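# Seat the orange-ringed plate on the block's pin

## Task

Put the plate with the orange ring down flat on the block, centred over the post, so that the block's pin goes through the plate's pin hole. That hole is the one of the plate's five small holes that differs from the rest. The plate must stay seated without the robot supporting it. When it is seated, open the gripper and move the arm away.

## Robot and tools

Robot: two Franka FR3 arms, left_arm and right_arm, each carrying a Robotiq 2F-140 two-finger gripper with a wrist camera. The left_arm base sits at (-0.059, +0.297, 0) m and the right_arm base at (+0.046, -0.317, 0) m, both turned slightly about z. The names are just labels and do not refer to sides of a camera image.

Scene frame: origin on the table top midway between the arms, +z up, +x out across the table, +y toward left_arm. Each result's state line reports, for every arm, end_effector_position (metres) and end_effector_quat_wxyz in this frame. That position is the point between the pads when closed. The reported hand position may be off from the real one, more so at long reach. The fingers point along the gripper's +z axis and close along its y axis. Closed fingertips extend about 33 mm past the reported point, fully open about 9 mm; while closing, the tips travel roughly 24 mm farther from the arm, so keep that much clearance above any surface.

Tool execute_actions, argument actions: a list that is empty (just read the state) or holds one item. An item with rows is a motion of up to 15 control steps (each 1/30 s; steps defaults to 15). An item with only steps (up to 300) is a wait that sends nothing new; your reply time counts toward it. Optional pictures (boolean) toggles the camera images, which otherwise come with every result. A refused call does nothing to the robot.

Each row is one flat list of 20 numbers covering both arms, always all 20 even if one arm stays still: left_arm first (7 joint targets, then gripper position, force_limit, speed), then right_arm in the same 10-number layout. Row k is used on step k; if there are fewer rows than steps, the last row is held. Joint numbers are absolute target angles in radians, in the column order of the Joint positions line: waist -2.744..2.744, shoulder -1.784..1.784, upper arm roll -2.901..2.901, elbow -3.042..-0.152, forearm roll -2.807..2.807, wrist pitch 0.544..4.517, wrist roll -3.016..3.016. The true end of each joint may differ by up to 0.018 rad. A target more than 0.018 rad outside a range, and farther out than the joint's last reported angle, gets the call refused; a target past the real end is clipped there and the result may say "joint sent to its limit" (possibly about an earlier motion). No such line does not prove more travel exists.

The three gripper numbers are absolute commands, each from -1 to 1. position: +1 fully open (140 mm), pads touch near -0.8, -1 closes until blocked. force_limit: grip force, about 14 N at -1, 60 N at 0, 107 N at +1 (for parts up to 40 mm wide). speed: pad gap rate, about 30 mm/s at -1, 140 at 0, 250 at +1. To leave a gripper unchanged, resend its previous three numbers; a 0 is a real command, not a no-op.

Motion limits: per step, each joint target is kept within a lead of its measured angle (0.248 rad for the first four joints, 0.677 forearm roll, 0.715 wrist pitch, 1.54 wrist roll), and if targets would move the gripper more than 70 mm from where it is, all are pulled back. Far moves therefore take several calls. Between calls the arms keep heading to the last row sent until they all nearly stop or a step is HELD.

Result lines: Joint positions and Joint velocities give one block per arm (rad, rad/s). object_status: 0 moving, 1 blocked while opening, 2 blocked while closing (a grip), 3 reached target or pads met (thin items may still be held). Close with -1 and confirm 2. To squeeze harder while gripping, raise force_limit and change position slightly (-1 to -0.98 or back). position_measured is in counts, 3 open to 230 pads meeting, not linear. "joint command not followed" means a clearance check altered joint targets; the rest of the row still ran. HELD marks steps where your row was not sent, fully or partly. MOTOR HOT warns of heating from holding loads; OVER-TEMPERATURE FAULT means the arm is braked until it cools.

Faults: a joint reaching its load limit (85 N m for the first four joints, 11 N m for the last three) or any outside force of 85 N on the arm, tool or held part (weight included) stops that arm for 10 s and drops the rest of the call. Avoid hard pushing, slamming, dropping or letting things slide; do not knock anything off the table; keep the arms from striking or pressing on each other. Brief external tugs on a held part or pushes on loose objects can occur.

zoom_image: camera (cam_left_wrist or cam_right_wrist, each 504x504) and region [x0, y0, x1, y1] in pixels from the top-left, at most 504 by 504; returns a closer view of that camera's latest image. Camera frames: +z forward, +x image right, +y image down, with possible offset up to about 51 mm and tilt/roll up to about 29 degrees.

read_manual: optional section ("licences"); returns licence text and moves nothing.

finished_scene: scene (the current scene's number) ends and grades the scene irreversibly; call it only after the plate is seated, released and the gripper is clear. Its result gives the next task. Replying without a tool call ends everything.

Typical order: look, locate the plate and its distinct hole, grip it, carry it over the block, align the hole with the pin, lower gently until flat, open, retreat, then call finished_scene.

Each tool is called as name(argument=value, ...) on one line, values as JSON.

## Session

execute_actions(actions=[])

Scene clock: 0.00 s of 5100.00 s.
left_arm: end_effector_position=(+0.6481, +0.1180, +0.2967) position_measured=3 object_status=3 end_effector_quat_wxyz=(+0.001, +0.968, +0.250, -0.009) | right_arm: end_effector_position=(+0.3226, -0.4268, +0.3761) position_measured=3 object_status=3 end_effector_quat_wxyz=(-0.067, +0.995, +0.069, -0.016)
Joint positions: left_arm=[-0.276  0.693  0.113 -0.854 -0.082  1.528 -2.294] | right_arm=[-0.08  -0.726 -0.137 -2.309  0.017  1.5   -2.087]
Joint velocities: left_arm=[-0.001 -0.    -0.002 -0.001  0.001  0.    -0.   ] | right_arm=[-0.001  0.001  0.002  0.001 -0.     0.    -0.002]

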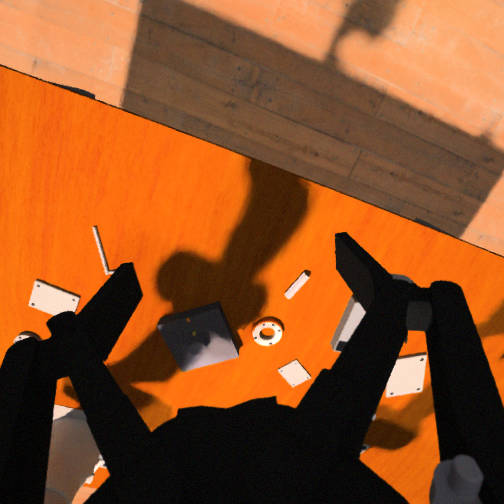

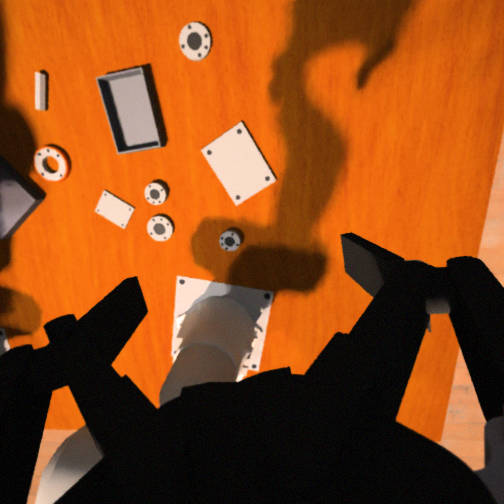

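execute_actions(actions=[{"rows":[[-0.441,0.152,0,-1.926,0,2.078,-2.038,1,0,0,-0.08,-0.726,-0.137,-2.309,0.017,1.5,-2.087,1,0,0]]}], pictures=false)

execute_actions(actions=[{"steps":90}])

zoom_image(camera="cam_left_wrist", region=[100,150,400,450])

Scene clock: 11.80 s of 5100.00 s.
left_arm: end_effector_position=(+0.5639, -0.0203, +0.3910) position_measured=3 object_status=3 end_effector_quat_wxyz=(+0.077, +0.988, +0.055, +0.123) | right_arm: end_effector_position=(+0.3226, -0.4268, +0.3761) position_measured=3 object_status=3 end_effector_quat_wxyz=(-0.067, +0.995, +0.069, -0.016)
Joint positions: left_arm=[-0.441  0.164 -0.    -1.518 -0.011  1.973 -2.146] | right_arm=[-0.08  -0.726 -0.137 -2.309  0.017  1.5   -2.087]
Joint velocities: left_arm=[-0.109 -0.527 -0.084 -1.336  0.042  0.444  0.23 ] | right_arm=[ 0.001  0.001  0.     0.001 -0.    -0.001 -0.   ]
Steps of this call (steps 1 to 90: nothing new was sent; then 8.30 s passed at rest; steps 91 to 105: all 15 steps of this action). Readings (joint positions | what the end effector reports):
91: left_arm=[-0.279 0.679 0.108 -0.880 -0.076 1.554 -2.288] | right_arm=[-0.080 -0.726 -0.137 -2.309 0.017 1.500 -2.087] | left_arm position_measured=3 object_status=3 | right_arm position_measured=3 object_status=3
92: left_arm=[-0.288 0.659 0.102 -0.908 -0.070 1.582 -2.280] | right_arm=[-0.080 -0.726 -0.137 -2.309 0.017 1.500 -2.087] | left_arm position_measured=3 object_status=3 | right_arm position_measured=3 object_status=3
94: left_arm=[-0.313 0.613 0.085 -0.965 -0.060 1.639 -2.265] | right_arm=[-0.080 -0.726 -0.137 -2.309 0.017 1.500 -2.087] | left_arm position_measured=3 object_status=3 | right_arm position_measured=3 object_status=3
98: left_arm=[-0.370 0.489 0.048 -1.104 -0.041 1.757 -2.229] | right_arm=[-0.080 -0.726 -0.137 -2.309 0.017 1.500 -2.087] | left_arm position_measured=3 object_status=3 | right_arm position_measured=3 object_status=3
105: the state above

Scene clock: 14.80 s of 5100.00 s.
left_arm: end_effector_position=(+0.4678, +0.0282, +0.1984) position_measured=3 object_status=3 end_effector_quat_wxyz=(-0.000, +1.000, +0.002, -0.003) | right_arm: end_effector_position=(+0.3226, -0.4268, +0.3761) position_measured=3 object_status=3 end_effector_quat_wxyz=(-0.067, +0.995, +0.069, -0.016)
Joint positions: left_arm=[-0.443  0.154 -0.002 -1.926 -0.002  2.075 -2.044] | right_arm=[-0.08  -0.726 -0.137 -2.309  0.017  1.5   -2.087]
Joint velocities: left_arm=[ 0.001  0.001 -0.001 -0.002 -0.001 -0.001  0.002] | right_arm=[ 0.    -0.     0.    -0.     0.001  0.    -0.001]
Steps of this call (steps 1 to 45: the robot went on to your last target; steps 46 to 90: nothing new was sent). Readings (joint positions | what the end effector reports):
1: left_arm=[-0.443 0.152 -0.002 -1.560 -0.010 1.985 -2.140] | right_arm=[-0.080 -0.726 -0.137 -2.309 0.017 1.500 -2.087] | left_arm position_measured=3 object_status=3 | right_arm position_measured=3 object_status=3
2: left_arm=[-0.444 0.147 -0.003 -1.600 -0.010 1.995 -2.135] | right_arm=[-0.080 -0.726 -0.137 -2.309 0.017 1.500 -2.087] | left_arm position_measured=3 object_status=3 | right_arm position_measured=3 object_status=3
4: left_arm=[-0.444 0.146 -0.003 -1.679 -0.008 2.009 -2.126] | right_arm=[-0.080 -0.726 -0.137 -2.309 0.017 1.500 -2.087] | left_arm position_measured=3 object_status=3 | right_arm position_measured=3 object_status=3
8: left_arm=[-0.444 0.149 -0.003 -1.839 -0.006 2.037 -2.105] | right_arm=[-0.080 -0.726 -0.137 -2.309 0.017 1.500 -2.087] | left_arm position_measured=3 object_status=3 | right_arm position_measured=3 object_status=3
90: the state above
All arms were judged still, so your last target was given up. Only a new action makes them travel on or press farther. Fingers that are still opening or closing keep moving.

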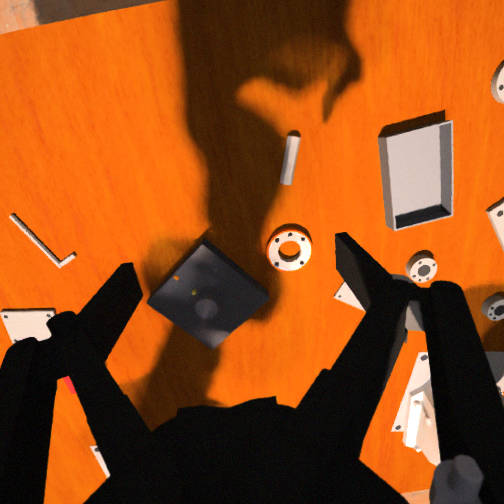

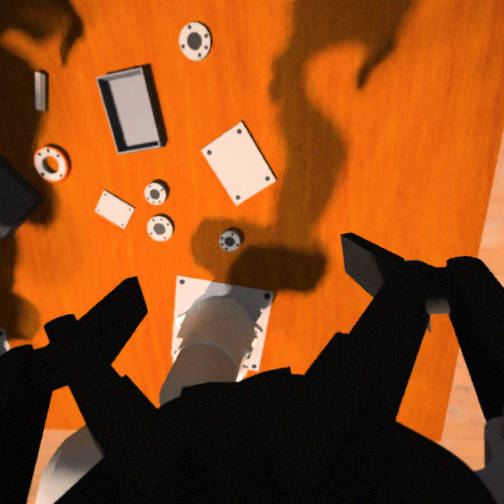

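Region (100, 150, 400, 450) of cam_left_wrist's 504x504 image, scaled by 1.680, with more detail than that image has.

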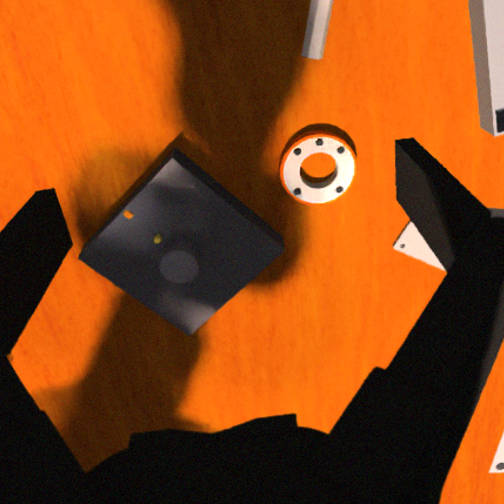

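execute_actions(actions=[{"rows":[[-0.617,0.274,0,-2.122,0,2.397,-2.014,0.4,0,0,-0.08,-0.726,-0.137,-2.309,0.017,1.5,-2.087,1,0,0]]}], pictures=false)

execute_actions(actions=[{"steps":45}])

Scene clock: 22.07 s of 5100.00 s.
left_arm: end_effector_position=(+0.3874, -0.0422, +0.0640) position_measured=78 object_status=0 end_effector_quat_wxyz=(-0.010, +0.995, -0.095, -0.018) | right_arm: end_effector_position=(+0.3226, -0.4268, +0.3761) position_measured=3 object_status=3 end_effector_quat_wxyz=(-0.067, +0.995, +0.069, -0.016)
Joint positions: left_arm=[-0.619  0.279 -0.004 -2.124 -0.002  2.363 -2.027] | right_arm=[-0.08  -0.726 -0.137 -2.309  0.017  1.5   -2.087]
Joint velocities: left_arm=[ 0.001 -0.036  0.032  0.011 -0.     0.192  0.023] | right_arm=[ 0.001  0.001 -0.001 -0.001 -0.001  0.    -0.001]
Steps of this call (steps 1 to 90: nothing new was sent; then 3.77 s passed at rest; steps 91 to 105: all 15 steps of this action). Readings (joint positions | what the end effector reports):
91: left_arm=[-0.455 0.155 0.006 -1.939 -0.002 2.098 -2.044] | right_arm=[-0.080 -0.726 -0.137 -2.309 0.017 1.500 -2.087] | left_arm position_measured=3 object_status=0 | right_arm position_measured=3 object_status=3
92: left_arm=[-0.471 0.162 0.009 -1.958 -0.002 2.122 -2.043] | right_arm=[-0.080 -0.726 -0.137 -2.309 0.017 1.500 -2.087] | left_arm position_measured=9 object_status=0 | right_arm position_measured=3 object_status=3
94: left_arm=[-0.509 0.189 0.010 -2.002 -0.002 2.170 -2.042] | right_arm=[-0.080 -0.726 -0.137 -2.309 0.017 1.500 -2.087] | left_arm position_measured=24 object_status=0 | right_arm position_measured=3 object_status=3
98: left_arm=[-0.589 0.255 0.002 -2.092 -0.002 2.278 -2.035] | right_arm=[-0.080 -0.726 -0.137 -2.309 0.017 1.500 -2.087] | left_arm position_measured=55 object_status=0 | right_arm position_measured=3 object_status=3
105: the state above

Scene clock: 23.57 s of 5100.00 s.
left_arm: end_effector_position=(+0.3973, -0.0480, +0.0685) position_measured=78 object_status=3 end_effector_quat_wxyz=(-0.001, +0.995, -0.097, -0.003) | right_arm: end_effector_position=(+0.3226, -0.4268, +0.3761) position_measured=3 object_status=3 end_effector_quat_wxyz=(-0.067, +0.995, +0.069, -0.016)
Joint positions: left_arm=[-0.619  0.276 -0.002 -2.123 -0.002  2.394 -2.02 ] | right_arm=[-0.08  -0.726 -0.137 -2.309  0.017  1.5   -2.087]
Joint velocities: left_arm=[-0.     0.001 -0.001  0.001  0.    -0.     0.001] | right_arm=[ 0.     0.001  0.001  0.    -0.001  0.    -0.   ]
Steps of this call (steps 1 to 30: the robot went on to your last target; steps 31 to 45: nothing new was sent). Readings (joint positions | what the end effector reports):
1: left_arm=[-0.619 0.278 -0.003 -2.124 -0.002 2.368 -2.026] | right_arm=[-0.080 -0.726 -0.137 -2.309 0.017 1.500 -2.087] | left_arm position_measured=78 object_status=0 | right_arm position_measured=3 object_status=3
2: left_arm=[-0.619 0.277 -0.003 -2.123 -0.002 2.373 -2.026] | right_arm=[-0.080 -0.726 -0.137 -2.309 0.017 1.500 -2.087] | left_arm position_measured=78 object_status=3 | right_arm position_measured=3 object_status=3
4: left_arm=[-0.619 0.276 -0.002 -2.123 -0.002 2.380 -2.025] | right_arm=[-0.080 -0.726 -0.137 -2.309 0.017 1.500 -2.087] | left_arm position_measured=78 object_status=3 | right_arm position_measured=3 object_status=3
8: left_arm=[-0.619 0.276 -0.002 -2.123 -0.002 2.388 -2.023] | right_arm=[-0.080 -0.726 -0.137 -2.309 0.017 1.500 -2.087] | left_arm position_measured=78 object_status=3 | right_arm position_measured=3 object_status=3
45: the state above
All arms were judged still, so your last target was given up. Only a new action makes them travel on or press farther. Fingers that are still opening or closing keep moving.

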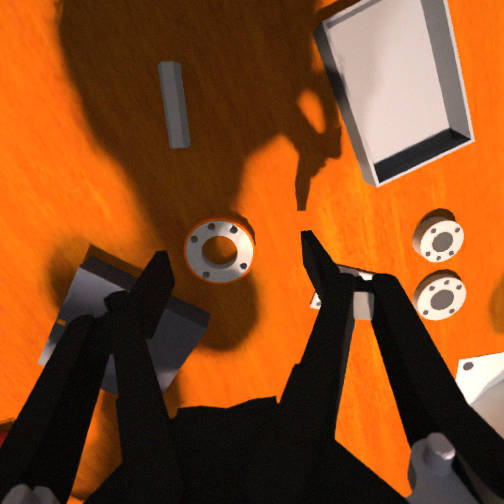

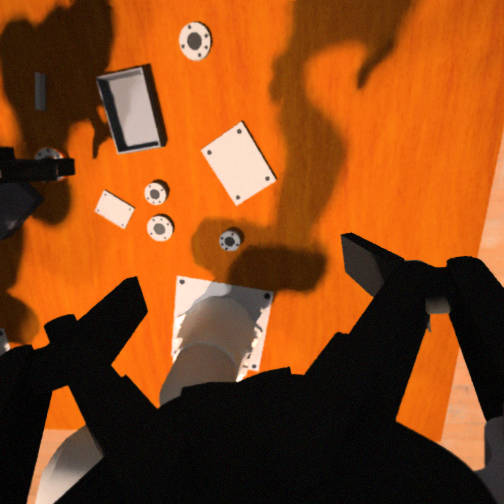

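execute_actions(actions=[{"rows":[[-0.602,0.267,0,-2.197,0,2.464,-2.0,0.3,0,0,-0.08,-0.726,-0.137,-2.309,0.017,1.5,-2.087,1,0,0]]}], pictures=false)

execute_actions(actions=[{"steps":20}])

zoom_image(camera="cam_left_wrist", region=[130,150,350,370])

Scene clock: 30.70 s of 5100.00 s.
left_arm: end_effector_position=(+0.3882, -0.0296, +0.0491) position_measured=91 object_status=3 end_effector_quat_wxyz=(-0.001, +0.995, -0.095, -0.003) | right_arm: end_effector_position=(+0.3226, -0.4268, +0.3761) position_measured=3 object_status=3 end_effector_quat_wxyz=(-0.067, +0.995, +0.069, -0.016)
Joint positions: left_arm=[-0.604  0.269 -0.001 -2.195 -0.002  2.457 -2.009] | right_arm=[-0.08  -0.726 -0.137 -2.309  0.017  1.5   -2.087]
Joint velocities: left_arm=[ 0.    -0.     0.001  0.    -0.     0.022  0.009] | right_arm=[ 0.001 -0.    -0.001 -0.001 -0.001 -0.    -0.001]
Steps of this call (steps 1 to 90: nothing new was sent; then 3.63 s passed at rest; steps 91 to 105: all 15 steps of this action). Readings (joint positions | what the end effector reports):
91: left_arm=[-0.617 0.271 -0.003 -2.137 -0.002 2.407 -2.019] | right_arm=[-0.080 -0.726 -0.137 -2.309 0.017 1.500 -2.087] | left_arm position_measured=78 object_status=0 | right_arm position_measured=3 object_status=3
92: left_arm=[-0.614 0.267 -0.003 -2.155 -0.002 2.417 -2.018] | right_arm=[-0.080 -0.726 -0.137 -2.309 0.017 1.500 -2.087] | left_arm position_measured=84 object_status=0 | right_arm position_measured=3 object_status=3
94: left_arm=[-0.608 0.268 -0.002 -2.180 -0.002 2.430 -2.015] | right_arm=[-0.080 -0.726 -0.137 -2.309 0.017 1.500 -2.087] | left_arm position_measured=91 object_status=0 | right_arm position_measured=3 object_status=3
98: left_arm=[-0.604 0.269 -0.001 -2.195 -0.002 2.446 -2.012] | right_arm=[-0.080 -0.726 -0.137 -2.309 0.017 1.500 -2.087] | left_arm position_measured=91 object_status=0 | right_arm position_measured=3 object_status=3
105: the state above

Scene clock: 31.37 s of 5100.00 s.
left_arm: end_effector_position=(+0.3891, -0.0303, +0.0494) position_measured=91 object_status=3 end_effector_quat_wxyz=(-0.000, +0.995, -0.096, -0.002) | right_arm: end_effector_position=(+0.3226, -0.4268, +0.3761) position_measured=3 object_status=3 end_effector_quat_wxyz=(-0.067, +0.995, +0.069, -0.016)
Joint positions: left_arm=[-0.604  0.269 -0.001 -2.196 -0.002  2.461 -2.007] | right_arm=[-0.08  -0.726 -0.137 -2.309  0.017  1.5   -2.087]
Joint velocities: left_arm=[ 0.001 -0.001 -0.    -0.    -0.001  0.     0.001] | right_arm=[ 0.001 -0.001 -0.001  0.001 -0.001  0.     0.001]
Steps of this call (steps 1 to 15: the robot went on to your last target; steps 16 to 20: nothing new was sent). Readings (joint positions | what the end effector reports):
1: left_arm=[-0.604 0.269 -0.001 -2.195 -0.002 2.458 -2.009] | right_arm=[-0.080 -0.726 -0.137 -2.309 0.017 1.500 -2.087] | left_arm position_measured=91 object_status=3 | right_arm position_measured=3 object_status=3
2: left_arm=[-0.604 0.269 -0.001 -2.195 -0.002 2.458 -2.009] | right_arm=[-0.080 -0.726 -0.137 -2.309 0.017 1.500 -2.087] | left_arm position_measured=91 object_status=3 | right_arm position_measured=3 object_status=3
4: left_arm=[-0.604 0.269 -0.001 -2.196 -0.002 2.459 -2.008] | right_arm=[-0.080 -0.726 -0.137 -2.309 0.017 1.500 -2.087] | left_arm position_measured=91 object_status=3 | right_arm position_measured=3 object_status=3
8: left_arm=[-0.604 0.269 -0.001 -2.196 -0.002 2.460 -2.008] | right_arm=[-0.080 -0.726 -0.137 -2.309 0.017 1.500 -2.087] | left_arm position_measured=91 object_status=3 | right_arm position_measured=3 object_status=3
20: the state above
All arms were judged still, so your last target was given up. Only a new action makes them travel on or press farther. Fingers that are still opening or closing keep moving.

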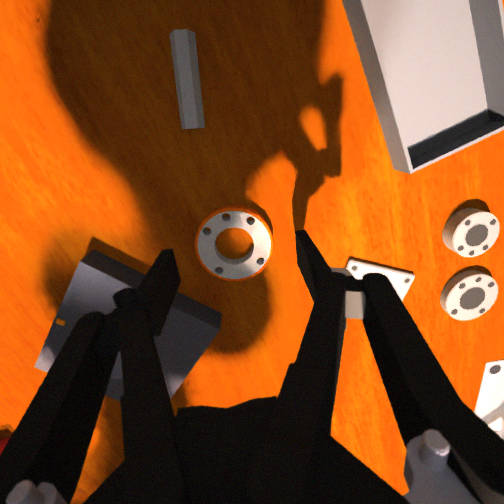

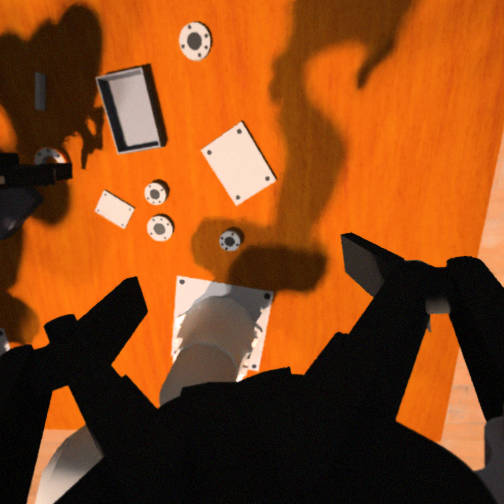

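Region (130, 150, 350, 370) of cam_left_wrist's 504x504 image, scaled by 2.291, with more detail than that image has.

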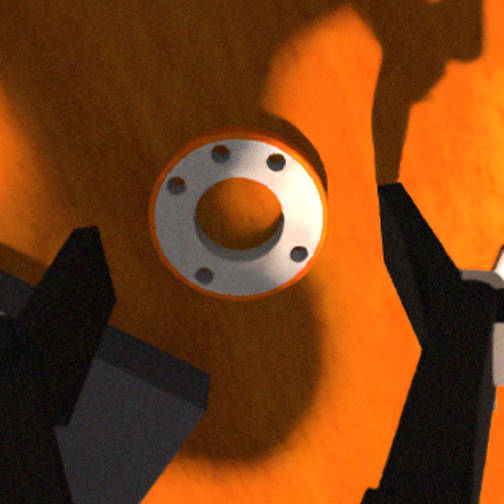

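execute_actions(actions=[{"rows":[[-0.596,0.29,0,-2.17,0,2.46,-1.995,0.2,0,0,-0.08,-0.726,-0.137,-2.309,0.017,1.5,-2.087,1,0,0],[-0.596,0.29,0,-2.17,0,2.46,-1.995,0.2,0,0,-0.08,-0.726,-0.137,-2.309,0.017,1.5,-2.087,1,0,0],[-0.596,0.29,0,-2.17,0,2.46,-1.995,0.2,0,0,-0.08,-0.726,-0.137,-2.309,0.017,1.5,-2.087,1,0,0],[-0.596,0.305,0,-2.17,0,2.48,-1.995,0.2,0,0,-0.08,-0.726,-0.137,-2.309,0.017,1.5,-2.087,1,0,0],[-0.596,0.3255,0,-2.169,0,2.494,-1.995,0.2,0,0,-0.08,-0.726,-0.137,-2.309,0.017,1.5,-2.087,1,0,0]]}], pictures=false)

execute_actions(actions=[{"steps":15}])

Scene clock: 37.50 s of 5100.00 s.
left_arm: end_effector_position=(+0.3962, -0.0317, +0.0304) position_measured=104 object_status=3 end_effector_quat_wxyz=(-0.001, +0.995, -0.096, -0.003) | right_arm: end_effector_position=(+0.3226, -0.4268, +0.3761) position_measured=3 object_status=3 end_effector_quat_wxyz=(-0.067, +0.995, +0.069, -0.016)
Joint positions: left_arm=[-0.598  0.324 -0.001 -2.17  -0.002  2.487 -2.002] | right_arm=[-0.08  -0.726 -0.137 -2.309  0.017  1.5   -2.087]
Joint velocities: left_arm=[-0.001 -0.    -0.001 -0.    -0.001  0.02   0.003] | right_arm=[-0.     0.001  0.    -0.     0.001 -0.    -0.001]
Steps of this call (steps 1 to 90: nothing new was sent; then 2.63 s passed at rest; steps 91 to 105: all 15 steps of this action). Readings (joint positions | what the end effector reports):
91: left_arm=[-0.603 0.273 -0.001 -2.190 -0.002 2.460 -2.006] | right_arm=[-0.080 -0.726 -0.137 -2.309 0.017 1.500 -2.087] | left_arm position_measured=91 object_status=0 | right_arm position_measured=3 object_status=3
92: left_arm=[-0.602 0.278 -0.001 -2.183 -0.002 2.460 -2.005] | right_arm=[-0.080 -0.726 -0.137 -2.309 0.017 1.500 -2.087] | left_arm position_measured=97 object_status=0 | right_arm position_measured=3 object_status=3
94: left_arm=[-0.600 0.286 -0.001 -2.175 -0.002 2.463 -2.005] | right_arm=[-0.080 -0.726 -0.137 -2.309 0.017 1.500 -2.087] | left_arm position_measured=104 object_status=0 | right_arm position_measured=3 object_status=3
98: left_arm=[-0.598 0.316 -0.001 -2.170 -0.002 2.479 -2.003] | right_arm=[-0.080 -0.726 -0.137 -2.309 0.017 1.500 -2.087] | left_arm position_measured=104 object_status=0 | right_arm position_measured=3 object_status=3
105: the state above

Scene clock: 38.00 s of 5100.00 s.
left_arm: end_effector_position=(+0.3971, -0.0323, +0.0307) position_measured=104 object_status=3 end_effector_quat_wxyz=(-0.001, +0.995, -0.096, -0.002) | right_arm: end_effector_position=(+0.3226, -0.4268, +0.3761) position_measured=3 object_status=3 end_effector_quat_wxyz=(-0.067, +0.995, +0.069, -0.016)
Joint positions: left_arm=[-0.598  0.324 -0.001 -2.17  -0.002  2.491 -2.002] | right_arm=[-0.08  -0.726 -0.137 -2.309  0.017  1.5   -2.087]
Joint velocities: left_arm=[-0.001 -0.     0.     0.001 -0.001  0.001  0.003] | right_arm=[-0.    -0.001 -0.001  0.     0.     0.    -0.003]
Steps of this call (steps 1 to 15: the robot went on to your last target). Readings (joint positions | what the end effector reports):
1: left_arm=[-0.598 0.324 -0.001 -2.170 -0.002 2.488 -2.002] | right_arm=[-0.080 -0.726 -0.137 -2.309 0.017 1.500 -2.087] | left_arm position_measured=104 object_status=3 | right_arm position_measured=3 object_status=3
2: left_arm=[-0.598 0.324 -0.001 -2.170 -0.002 2.488 -2.002] | right_arm=[-0.080 -0.726 -0.137 -2.309 0.017 1.500 -2.087] | left_arm position_measured=104 object_status=3 | right_arm position_measured=3 object_status=3
4: left_arm=[-0.598 0.324 -0.001 -2.170 -0.002 2.489 -2.002] | right_arm=[-0.080 -0.726 -0.137 -2.309 0.017 1.500 -2.087] | left_arm position_measured=104 object_status=3 | right_arm position_measured=3 object_status=3
8: left_arm=[-0.598 0.324 -0.001 -2.170 -0.002 2.490 -2.002] | right_arm=[-0.080 -0.726 -0.137 -2.309 0.017 1.500 -2.087] | left_arm position_measured=104 object_status=3 | right_arm position_measured=3 object_status=3
15: the state above
All arms were judged still, so your last target was given up. Only a new action makes them travel on or press farther. Fingers that are still opening or closing keep moving.

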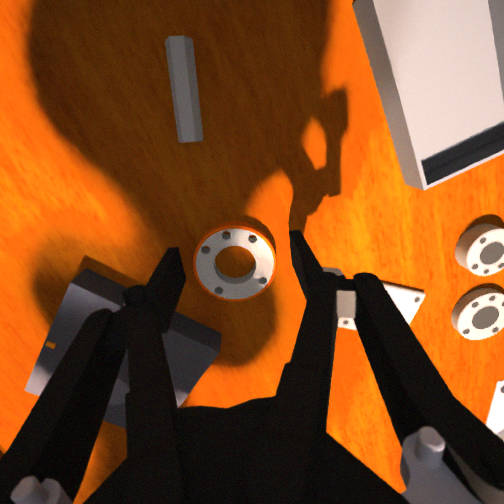

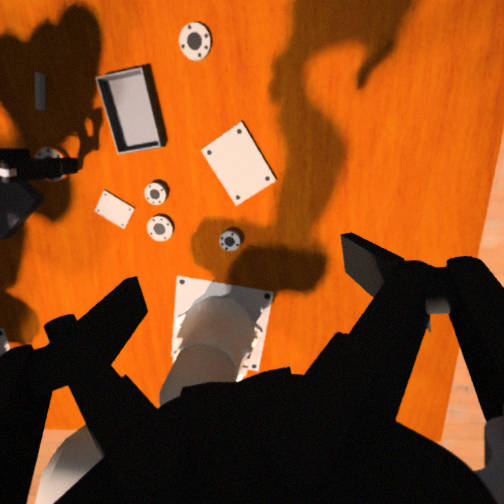

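execute_actions(actions=[{"rows":[[-0.596,0.3255,0,-2.169,0,2.494,-1.995,-1,0,-0.5,-0.08,-0.726,-0.137,-2.309,0.017,1.5,-2.087,1,0,0]]}], pictures=false)

execute_actions(actions=[{"steps":10}])

Scene clock: 45.00 s of 5100.00 s.
left_arm: end_effector_position=(+0.3978, -0.0327, +0.0312) position_measured=140 object_status=2 end_effector_quat_wxyz=(-0.000, +0.995, -0.096, -0.001) | right_arm: end_effector_position=(+0.3226, -0.4268, +0.3761) position_measured=3 object_status=3 end_effector_quat_wxyz=(-0.067, +0.995, +0.069, -0.016)
Joint positions: left_arm=[-0.598  0.324 -0.001 -2.169 -0.002  2.491 -2.001] | right_arm=[-0.08  -0.726 -0.137 -2.309  0.017  1.5   -2.087]
Joint velocities: left_arm=[ 0.    -0.001 -0.    -0.    -0.    -0.    -0.   ] | right_arm=[ 0.001  0.    -0.     0.     0.     0.    -0.   ]
Steps of this call (steps 1 to 90: nothing new was sent; then 3.50 s passed at rest; steps 91 to 105: all 15 steps of this action). Readings (joint positions | what the end effector reports):
91: left_arm=[-0.598 0.324 -0.001 -2.170 -0.002 2.491 -2.001] | right_arm=[-0.080 -0.726 -0.137 -2.309 0.017 1.500 -2.087] | left_arm position_measured=104 object_status=0 | right_arm position_measured=3 object_status=3
92: left_arm=[-0.598 0.324 -0.001 -2.170 -0.002 2.491 -2.001] | right_arm=[-0.080 -0.726 -0.137 -2.309 0.017 1.500 -2.087] | left_arm position_measured=108 object_status=0 | right_arm position_measured=3 object_status=3
94: left_arm=[-0.598 0.324 -0.001 -2.170 -0.002 2.491 -2.001] | right_arm=[-0.080 -0.726 -0.137 -2.309 0.017 1.500 -2.087] | left_arm position_measured=117 object_status=0 | right_arm position_measured=3 object_status=3
98: left_arm=[-0.598 0.324 -0.001 -2.169 -0.002 2.491 -2.001] | right_arm=[-0.080 -0.726 -0.137 -2.309 0.017 1.500 -2.087] | left_arm position_measured=135 object_status=0 | right_arm position_measured=3 object_status=3
105: the state above

Scene clock: 45.33 s of 5100.00 s.
left_arm: end_effector_position=(+0.3978, -0.0327, +0.0312) position_measured=140 object_status=2 end_effector_quat_wxyz=(-0.000, +0.995, -0.096, -0.001) | right_arm: end_effector_position=(+0.3226, -0.4268, +0.3761) position_measured=3 object_status=3 end_effector_quat_wxyz=(-0.067, +0.995, +0.069, -0.016)
Joint positions: left_arm=[-0.598  0.324 -0.001 -2.169 -0.002  2.491 -2.001] | right_arm=[-0.08  -0.726 -0.137 -2.309  0.017  1.5   -2.087]
Joint velocities: left_arm=[ 0.001  0.    -0.001  0.001 -0.    -0.     0.002] | right_arm=[-0.002  0.     0.002  0.     0.002  0.001  0.001]
Steps of this call (steps 1 to 10: the robot went on to your last target). Readings (joint positions | what the end effector reports):
1: left_arm=[-0.598 0.324 -0.001 -2.169 -0.002 2.491 -2.001] | right_arm=[-0.080 -0.726 -0.137 -2.309 0.017 1.500 -2.087] | left_arm position_measured=140 object_status=2 | right_arm position_measured=3 object_status=3
2: left_arm=[-0.598 0.324 -0.001 -2.169 -0.002 2.491 -2.001] | right_arm=[-0.080 -0.726 -0.137 -2.309 0.017 1.500 -2.087] | left_arm position_measured=140 object_status=2 | right_arm position_measured=3 object_status=3
4: left_arm=[-0.598 0.324 -0.001 -2.169 -0.002 2.491 -2.001] | right_arm=[-0.080 -0.726 -0.137 -2.309 0.017 1.500 -2.087] | left_arm position_measured=140 object_status=2 | right_arm position_measured=3 object_status=3
8: left_arm=[-0.598 0.324 -0.001 -2.169 -0.002 2.491 -2.001] | right_arm=[-0.080 -0.726 -0.137 -2.309 0.017 1.500 -2.087] | left_arm position_measured=140 object_status=2 | right_arm position_measured=3 object_status=3
10: the state above

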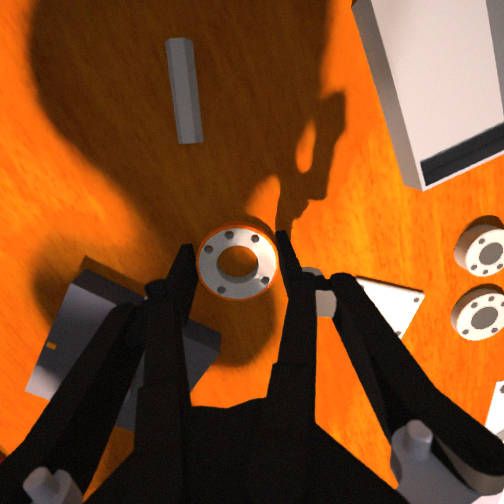

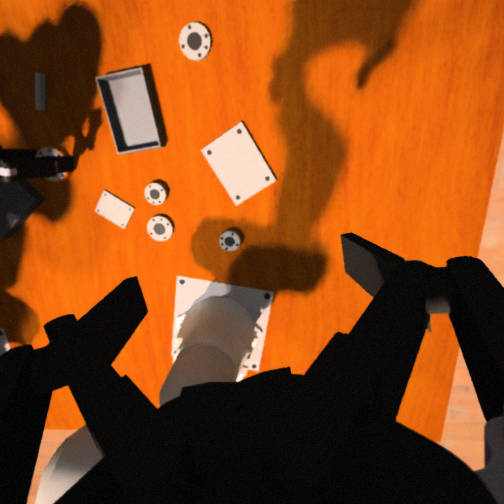

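execute_actions(actions=[{"rows":[[-0.596,0.168,0,-2.126,0,2.294,-1.995,-1,0,-0.5,-0.08,-0.726,-0.137,-2.309,0.017,1.5,-2.087,1,0,0]]}], pictures=false)

execute_actions(actions=[{"rows":[[-0.438,-0.108,0,-2.477,0,2.369,-2.735,-1,0,-0.5,-0.08,-0.726,-0.137,-2.309,0.017,1.5,-2.087,1,0,0]]}], pictures=false)

execute_actions(actions=[{"steps":50}])

zoom_image(camera="cam_left_wrist", region=[130,150,350,370])

Scene clock: 50.50 s of 5100.00 s.
left_arm: end_effector_position=(+0.4029, -0.0365, +0.1225) position_measured=140 object_status=2 end_effector_quat_wxyz=(+0.005, +0.995, -0.096, +0.007) | right_arm: end_effector_position=(+0.3226, -0.4268, +0.3761) position_measured=3 object_status=3 end_effector_quat_wxyz=(-0.067, +0.995, +0.069, -0.016)
Joint positions: left_arm=[-0.598  0.166 -0.001 -2.125 -0.002  2.309 -2.001] | right_arm=[-0.08  -0.726 -0.137 -2.309  0.017  1.5   -2.087]
Joint velocities: left_arm=[ 0.001  0.014  0.    -0.012  0.    -0.077  0.002] | right_arm=[-0.002  0.    -0.001 -0.001 -0.    -0.001  0.   ]
Steps of this call (steps 1 to 15: the robot went on to your last target; steps 16 to 90: nothing new was sent; then 1.67 s passed at rest; steps 91 to 105: all 15 steps of this action). Readings (joint positions | what the end effector reports):
91: left_arm=[-0.598 0.312 -0.001 -2.169 -0.002 2.465 -2.001] | right_arm=[-0.080 -0.726 -0.137 -2.309 0.017 1.500 -2.087] | left_arm position_measured=140 object_status=2 | right_arm position_measured=3 object_status=3
92: left_arm=[-0.598 0.285 -0.001 -2.167 -0.002 2.437 -2.001] | right_arm=[-0.080 -0.726 -0.137 -2.309 0.017 1.500 -2.087] | left_arm position_measured=140 object_status=2 | right_arm position_measured=3 object_status=3
94: left_arm=[-0.598 0.224 -0.001 -2.147 -0.002 2.391 -2.001] | right_arm=[-0.080 -0.726 -0.137 -2.309 0.017 1.500 -2.087] | left_arm position_measured=140 object_status=2 | right_arm position_measured=3 object_status=3
98: left_arm=[-0.598 0.164 -0.001 -2.119 -0.002 2.345 -2.001] | right_arm=[-0.080 -0.726 -0.137 -2.309 0.017 1.500 -2.087] | left_arm position_measured=140 object_status=2 | right_arm position_measured=3 object_status=3
105: the state above

Scene clock: 51.00 s of 5100.00 s.
left_arm: end_effector_position=(+0.3528, +0.0918, +0.1183) position_measured=140 object_status=2 end_effector_quat_wxyz=(-0.003, +0.965, +0.263, -0.004) | right_arm: end_effector_position=(+0.3226, -0.4268, +0.3761) position_measured=3 object_status=3 end_effector_quat_wxyz=(-0.067, +0.995, +0.069, -0.016)
Joint positions: left_arm=[-0.439 -0.104  0.003 -2.475 -0.001  2.36  -2.565] | right_arm=[-0.08  -0.726 -0.137 -2.309  0.017  1.5   -2.087]
Joint velocities: left_arm=[ 0.001 -0.013 -0.008 -0.012 -0.001  0.031 -0.543] | right_arm=[-0.001  0.    -0.    -0.     0.     0.    -0.001]
Steps of this call (steps 1 to 15: all 15 steps of this action). Readings (joint positions | what the end effector reports):
1: left_arm=[-0.582 0.140 -0.011 -2.163 -0.001 2.318 -2.042] | right_arm=[-0.080 -0.726 -0.137 -2.309 0.017 1.500 -2.087] | left_arm position_measured=140 object_status=2 | right_arm position_measured=3 object_status=3
2: left_arm=[-0.560 0.094 -0.014 -2.218 -0.001 2.322 -2.087] | right_arm=[-0.080 -0.726 -0.137 -2.309 0.017 1.500 -2.087] | left_arm position_measured=140 object_status=2 | right_arm position_measured=3 object_status=3
4: left_arm=[-0.510 0.004 -0.010 -2.321 -0.001 2.334 -2.182] | right_arm=[-0.080 -0.726 -0.137 -2.309 0.017 1.500 -2.087] | left_arm position_measured=140 object_status=2 | right_arm position_measured=3 object_status=3
8: left_arm=[-0.444 -0.090 0.007 -2.448 -0.001 2.349 -2.375] | right_arm=[-0.080 -0.726 -0.137 -2.309 0.017 1.500 -2.087] | left_arm position_measured=140 object_status=2 | right_arm position_measured=3 object_status=3
15: the state above

Scene clock: 52.67 s of 5100.00 s.
left_arm: end_effector_position=(+0.3539, +0.0910, +0.1188) position_measured=140 object_status=2 end_effector_quat_wxyz=(-0.002, +0.940, +0.341, -0.002) | right_arm: end_effector_position=(+0.3226, -0.4268, +0.3761) position_measured=3 object_status=3 end_effector_quat_wxyz=(-0.067, +0.995, +0.069, -0.016)
Joint positions: left_arm=[-0.439 -0.105  0.002 -2.476 -0.001  2.365 -2.728] | right_arm=[-0.08  -0.726 -0.137 -2.309  0.017  1.5   -2.087]
Joint velocities: left_arm=[-0.001  0.    -0.    -0.     0.002  0.    -0.003] | right_arm=[ 0.     0.001 -0.001 -0.    -0.001 -0.     0.   ]
Steps of this call (steps 1 to 45: the robot went on to your last target; steps 46 to 50: nothing new was sent). Readings (joint positions | what the end effector reports):
1: left_arm=[-0.439 -0.104 0.002 -2.476 -0.001 2.361 -2.582] | right_arm=[-0.080 -0.726 -0.137 -2.309 0.017 1.500 -2.087] | left_arm position_measured=140 object_status=2 | right_arm position_measured=3 object_status=3
2: left_arm=[-0.439 -0.105 0.002 -2.476 -0.001 2.362 -2.597] | right_arm=[-0.080 -0.726 -0.137 -2.309 0.017 1.500 -2.087] | left_arm position_measured=140 object_status=2 | right_arm position_measured=3 object_status=3
4: left_arm=[-0.439 -0.105 0.002 -2.476 -0.001 2.363 -2.623] | right_arm=[-0.080 -0.726 -0.137 -2.309 0.017 1.500 -2.087] | left_arm position_measured=140 object_status=2 | right_arm position_measured=3 object_status=3
8: left_arm=[-0.439 -0.105 0.002 -2.476 -0.001 2.364 -2.660] | right_arm=[-0.080 -0.726 -0.137 -2.309 0.017 1.500 -2.087] | left_arm position_measured=140 object_status=2 | right_arm position_measured=3 object_status=3
50: the state above
All arms were judged still, so your last target was given up. Only a new action makes them travel on or press farther. Fingers that are still opening or closing keep moving.

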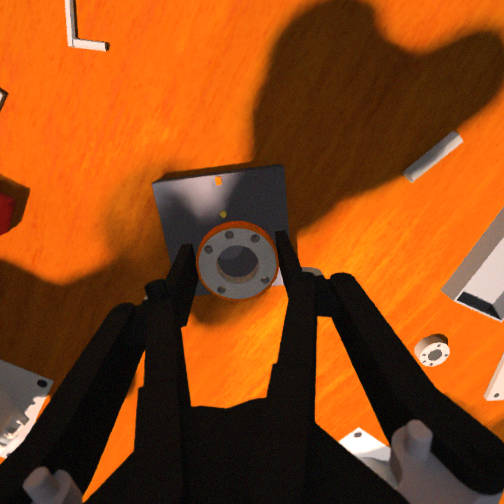

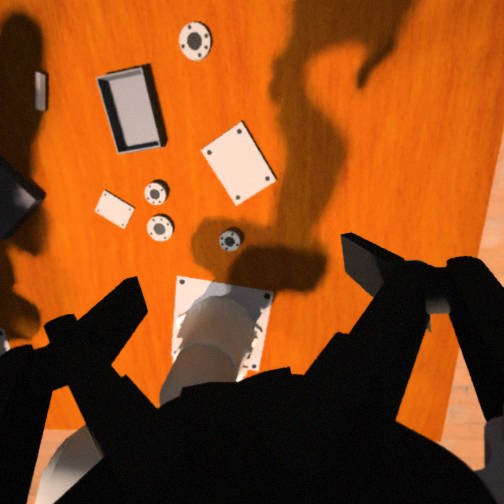

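Region (130, 150, 350, 370) of cam_left_wrist's 504x504 image, scaled by 2.291, with more detail than that image has.

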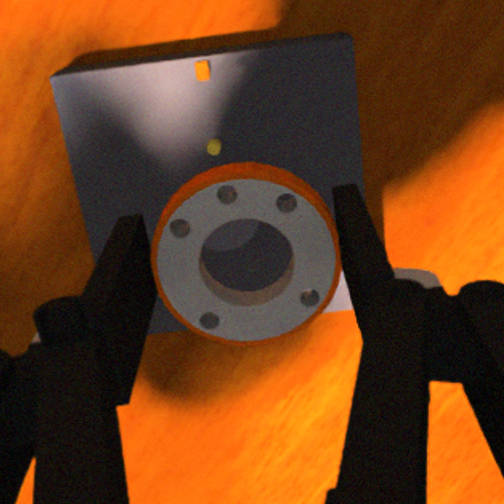

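execute_actions(actions=[{"rows":[[-0.433,-0.071,0,-2.513,0,2.442,-2.66,-1,0,-0.5,-0.08,-0.726,-0.137,-2.309,0.017,1.5,-2.087,1,0,0]]}], pictures=false)

execute_actions(actions=[{"steps":25}], pictures=false)

zoom_image(camera="cam_left_wrist", region=[130,150,350,370])

Scene clock: 59.27 s of 5100.00 s.
left_arm: end_effector_position=(+0.3490, +0.0949, +0.0941) position_measured=140 object_status=2 end_effector_quat_wxyz=(-0.002, +0.948, +0.319, -0.003) | right_arm: end_effector_position=(+0.3226, -0.4268, +0.3761) position_measured=3 object_status=3 end_effector_quat_wxyz=(-0.067, +0.995, +0.069, -0.016)
Joint positions: left_arm=[-0.435 -0.071  0.002 -2.513 -0.001  2.434 -2.679] | right_arm=[-0.08  -0.726 -0.137 -2.309  0.017  1.5   -2.087]
Joint velocities: left_arm=[ 0.002  0.     0.001 -0.002  0.     0.025  0.04 ] | right_arm=[-0.     0.    -0.     0.001 -0.001 -0.    -0.   ]
Steps of this call (steps 1 to 90: nothing new was sent; then 3.10 s passed at rest; steps 91 to 105: all 15 steps of this action). Readings (joint positions | what the end effector reports):
91: left_arm=[-0.438 -0.102 0.002 -2.481 -0.001 2.379 -2.723] | right_arm=[-0.080 -0.726 -0.137 -2.309 0.017 1.500 -2.087] | left_arm position_measured=140 object_status=2 | right_arm position_measured=3 object_status=3
92: left_arm=[-0.437 -0.095 0.002 -2.489 -0.001 2.390 -2.717] | right_arm=[-0.080 -0.726 -0.137 -2.309 0.017 1.500 -2.087] | left_arm position_measured=140 object_status=2 | right_arm position_measured=3 object_status=3
94: left_arm=[-0.436 -0.080 0.002 -2.504 -0.001 2.405 -2.707] | right_arm=[-0.080 -0.726 -0.137 -2.309 0.017 1.500 -2.087] | left_arm position_measured=140 object_status=2 | right_arm position_measured=3 object_status=3
98: left_arm=[-0.436 -0.071 0.002 -2.513 -0.001 2.422 -2.693] | right_arm=[-0.080 -0.726 -0.137 -2.309 0.017 1.500 -2.087] | left_arm position_measured=140 object_status=2 | right_arm position_measured=3 object_status=3
105: the state above

Scene clock: 60.10 s of 5100.00 s.
left_arm: end_effector_position=(+0.3501, +0.0943, +0.0945) position_measured=140 object_status=2 end_effector_quat_wxyz=(-0.001, +0.950, +0.314, -0.002) | right_arm: end_effector_position=(+0.3226, -0.4268, +0.3761) position_measured=3 object_status=3 end_effector_quat_wxyz=(-0.067, +0.995, +0.069, -0.016)
Joint positions: left_arm=[-0.435 -0.071  0.002 -2.513 -0.001  2.438 -2.667] | right_arm=[-0.08  -0.726 -0.137 -2.309  0.017  1.5   -2.087]
Joint velocities: left_arm=[ 0.    -0.     0.    -0.001  0.001  0.001  0.001] | right_arm=[ 0.     0.    -0.001 -0.    -0.     0.001  0.002]
Steps of this call (steps 1 to 15: the robot went on to your last target; steps 16 to 25: nothing new was sent). Readings (joint positions | what the end effector reports):
1: left_arm=[-0.435 -0.071 0.002 -2.513 -0.001 2.435 -2.677] | right_arm=[-0.080 -0.726 -0.137 -2.309 0.017 1.500 -2.087] | left_arm position_measured=140 object_status=2 | right_arm position_measured=3 object_status=3
2: left_arm=[-0.435 -0.071 0.002 -2.513 -0.001 2.436 -2.676] | right_arm=[-0.080 -0.726 -0.137 -2.309 0.017 1.500 -2.087] | left_arm position_measured=140 object_status=2 | right_arm position_measured=3 object_status=3
4: left_arm=[-0.435 -0.071 0.002 -2.513 -0.001 2.437 -2.674] | right_arm=[-0.080 -0.726 -0.137 -2.309 0.017 1.500 -2.087] | left_arm position_measured=140 object_status=2 | right_arm position_measured=3 object_status=3
8: left_arm=[-0.435 -0.071 0.002 -2.513 -0.001 2.438 -2.671] | right_arm=[-0.080 -0.726 -0.137 -2.309 0.017 1.500 -2.087] | left_arm position_measured=140 object_status=2 | right_arm position_measured=3 object_status=3
25: the state above
All arms were judged still, so your last target was given up. Only a new action makes them travel on or press farther. Fingers that are still opening or closing keep moving.

Region (130, 150, 350, 370) of cam_left_wrist's 504x504 image, scaled by 2.291, with more detail than that image has.

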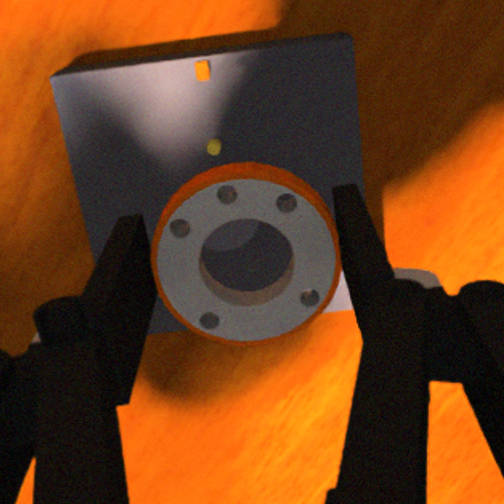

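execute_actions(actions=[])

zoom_image(camera="cam_left_wrist", region=[130,150,350,370])

Scene clock: 62.47 s of 5100.00 s.
left_arm: end_effector_position=(+0.3502, +0.0943, +0.0945) position_measured=140 object_status=2 end_effector_quat_wxyz=(-0.001, +0.950, +0.313, -0.002) | right_arm: end_effector_position=(+0.3226, -0.4268, +0.3761) position_measured=3 object_status=3 end_effector_quat_wxyz=(-0.067, +0.995, +0.069, -0.016)
Joint positions: left_arm=[-0.435 -0.071  0.002 -2.513 -0.001  2.438 -2.666] | right_arm=[-0.08  -0.726 -0.137 -2.309  0.017  1.5   -2.087]
Joint velocities: left_arm=[-0.     0.001  0.    -0.    -0.001 -0.     0.   ] | right_arm=[-0.001  0.     0.001 -0.001 -0.    -0.    -0.001]
Steps of this call (steps 1 to 71: nothing new was sent). Readings (joint positions | what the end effector reports):
1: left_arm=[-0.435 -0.071 0.002 -2.513 -0.001 2.438 -2.667] | right_arm=[-0.080 -0.726 -0.137 -2.309 0.017 1.500 -2.087] | left_arm position_measured=140 object_status=2 | right_arm position_measured=3 object_status=3
2: left_arm=[-0.435 -0.071 0.002 -2.513 -0.001 2.438 -2.667] | right_arm=[-0.080 -0.726 -0.137 -2.309 0.017 1.500 -2.087] | left_arm position_measured=140 object_status=2 | right_arm position_measured=3 object_status=3
4: left_arm=[-0.435 -0.071 0.002 -2.513 -0.001 2.438 -2.667] | right_arm=[-0.080 -0.726 -0.137 -2.309 0.017 1.500 -2.087] | left_arm position_measured=140 object_status=2 | right_arm position_measured=3 object_status=3
8: left_arm=[-0.435 -0.071 0.002 -2.513 -0.001 2.438 -2.667] | right_arm=[-0.080 -0.726 -0.137 -2.309 0.017 1.500 -2.087] | left_arm position_measured=140 object_status=2 | right_arm position_measured=3 object_status=3
71: the state above

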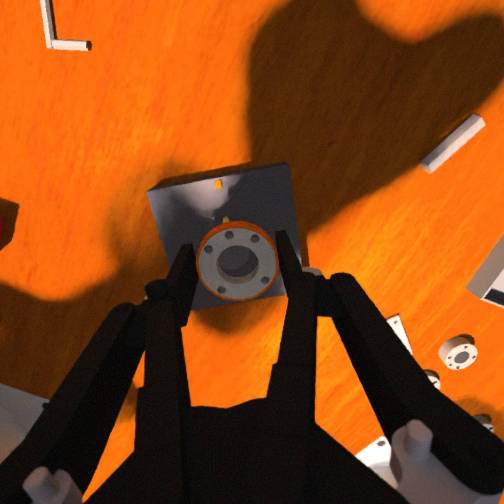

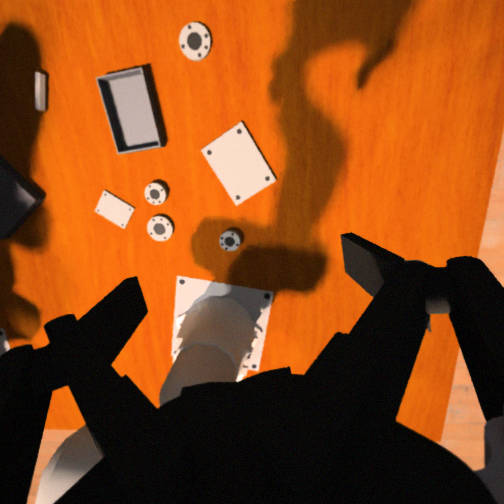

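Region (130, 150, 350, 370) of cam_left_wrist's 504x504 image, scaled by 2.291, with more detail than that image has.

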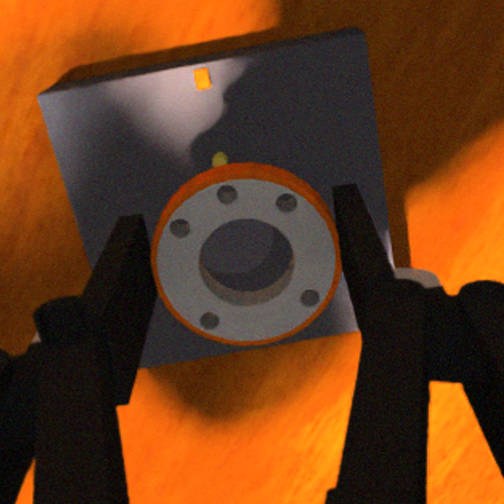

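execute_actions(actions=[{"rows":[[-0.430,-0.05,0,-2.5264,0,2.4764,-2.658,-1,0,-0.5,-0.08,-0.726,-0.137,-2.309,0.017,1.5,-2.087,1,0,0]]}], pictures=false)

execute_actions(actions=[{"steps":20}])

zoom_image(camera="cam_left_wrist", region=[180,200,300,320])

Scene clock: 66.47 s of 5100.00 s.
left_arm: end_effector_position=(+0.3492, +0.0962, +0.0832) position_measured=140 object_status=2 end_effector_quat_wxyz=(-0.001, +0.950, +0.314, -0.002) | right_arm: end_effector_position=(+0.3226, -0.4268, +0.3761) position_measured=3 object_status=3 end_effector_quat_wxyz=(-0.067, +0.995, +0.069, -0.016)
Joint positions: left_arm=[-0.432 -0.051  0.001 -2.526 -0.001  2.471 -2.665] | right_arm=[-0.08  -0.726 -0.137 -2.309  0.017  1.5   -2.087]
Joint velocities: left_arm=[ 0.001 -0.001 -0.001  0.001 -0.     0.011  0.001] | right_arm=[-0.001 -0.002 -0.    -0.001  0.     0.001  0.001]
Steps of this call (steps 1 to 90: nothing new was sent; then 0.50 s passed at rest; steps 91 to 105: all 15 steps of this action). Readings (joint positions | what the end effector reports):
91: left_arm=[-0.435 -0.069 0.001 -2.515 -0.001 2.445 -2.666] | right_arm=[-0.080 -0.726 -0.137 -2.309 0.017 1.500 -2.087] | left_arm position_measured=140 object_status=2 | right_arm position_measured=3 object_status=3
92: left_arm=[-0.434 -0.064 0.001 -2.517 -0.001 2.450 -2.666] | right_arm=[-0.080 -0.726 -0.137 -2.309 0.017 1.500 -2.087] | left_arm position_measured=140 object_status=2 | right_arm position_measured=3 object_status=3
94: left_arm=[-0.433 -0.056 0.001 -2.522 -0.001 2.457 -2.666] | right_arm=[-0.080 -0.726 -0.137 -2.309 0.017 1.500 -2.087] | left_arm position_measured=140 object_status=2 | right_arm position_measured=3 object_status=3
98: left_arm=[-0.433 -0.051 0.001 -2.526 -0.001 2.465 -2.665] | right_arm=[-0.080 -0.726 -0.137 -2.309 0.017 1.500 -2.087] | left_arm position_measured=140 object_status=2 | right_arm position_measured=3 object_status=3
105: the state above

Scene clock: 67.13 s of 5100.00 s.
left_arm: end_effector_position=(+0.3497, +0.0960, +0.0834) position_measured=140 object_status=2 end_effector_quat_wxyz=(-0.000, +0.950, +0.314, -0.001) | right_arm: end_effector_position=(+0.3226, -0.4268, +0.3761) position_measured=3 object_status=3 end_effector_quat_wxyz=(-0.067, +0.995, +0.069, -0.016)
Joint positions: left_arm=[-0.432 -0.051  0.001 -2.526 -0.001  2.473 -2.664] | right_arm=[-0.08  -0.726 -0.137 -2.309  0.017  1.5   -2.087]
Joint velocities: left_arm=[ 0.     0.     0.001  0.    -0.    -0.    -0.001] | right_arm=[ 0.    -0.001  0.    -0.     0.001 -0.     0.001]
Steps of this call (steps 1 to 15: the robot went on to your last target; steps 16 to 20: nothing new was sent). Readings (joint positions | what the end effector reports):
1: left_arm=[-0.432 -0.051 0.001 -2.526 -0.001 2.471 -2.665] | right_arm=[-0.080 -0.726 -0.137 -2.309 0.017 1.500 -2.087] | left_arm position_measured=140 object_status=2 | right_arm position_measured=3 object_status=3
2: left_arm=[-0.432 -0.051 0.001 -2.526 -0.001 2.472 -2.665] | right_arm=[-0.080 -0.726 -0.137 -2.309 0.017 1.500 -2.087] | left_arm position_measured=140 object_status=2 | right_arm position_measured=3 object_status=3
4: left_arm=[-0.432 -0.051 0.001 -2.526 -0.001 2.472 -2.665] | right_arm=[-0.080 -0.726 -0.137 -2.309 0.017 1.500 -2.087] | left_arm position_measured=140 object_status=2 | right_arm position_measured=3 object_status=3
8: left_arm=[-0.432 -0.051 0.001 -2.526 -0.001 2.472 -2.665] | right_arm=[-0.080 -0.726 -0.137 -2.309 0.017 1.500 -2.087] | left_arm position_measured=140 object_status=2 | right_arm position_measured=3 object_status=3
20: the state above
All arms were judged still, so your last target was given up. Only a new action makes them travel on or press farther. Fingers that are still opening or closing keep moving.

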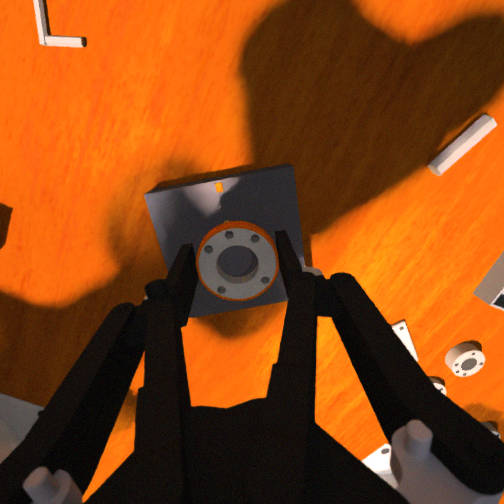

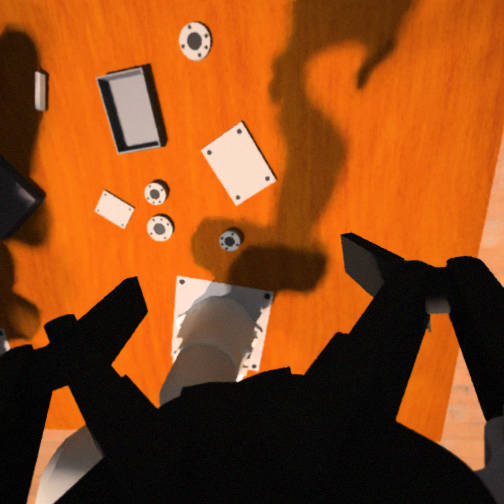

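Region (180, 200, 300, 320) of cam_left_wrist's 504x504 image, scaled by 4.200, with more detail than that image has.

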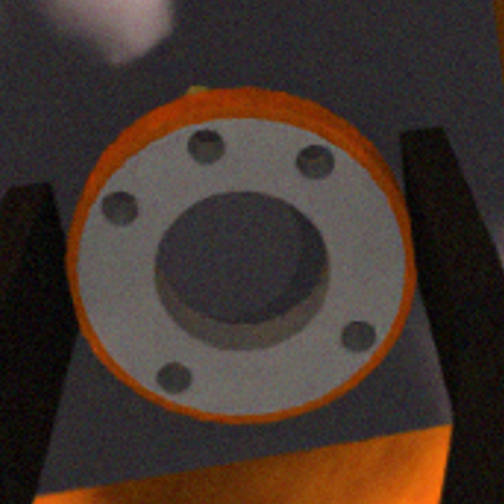

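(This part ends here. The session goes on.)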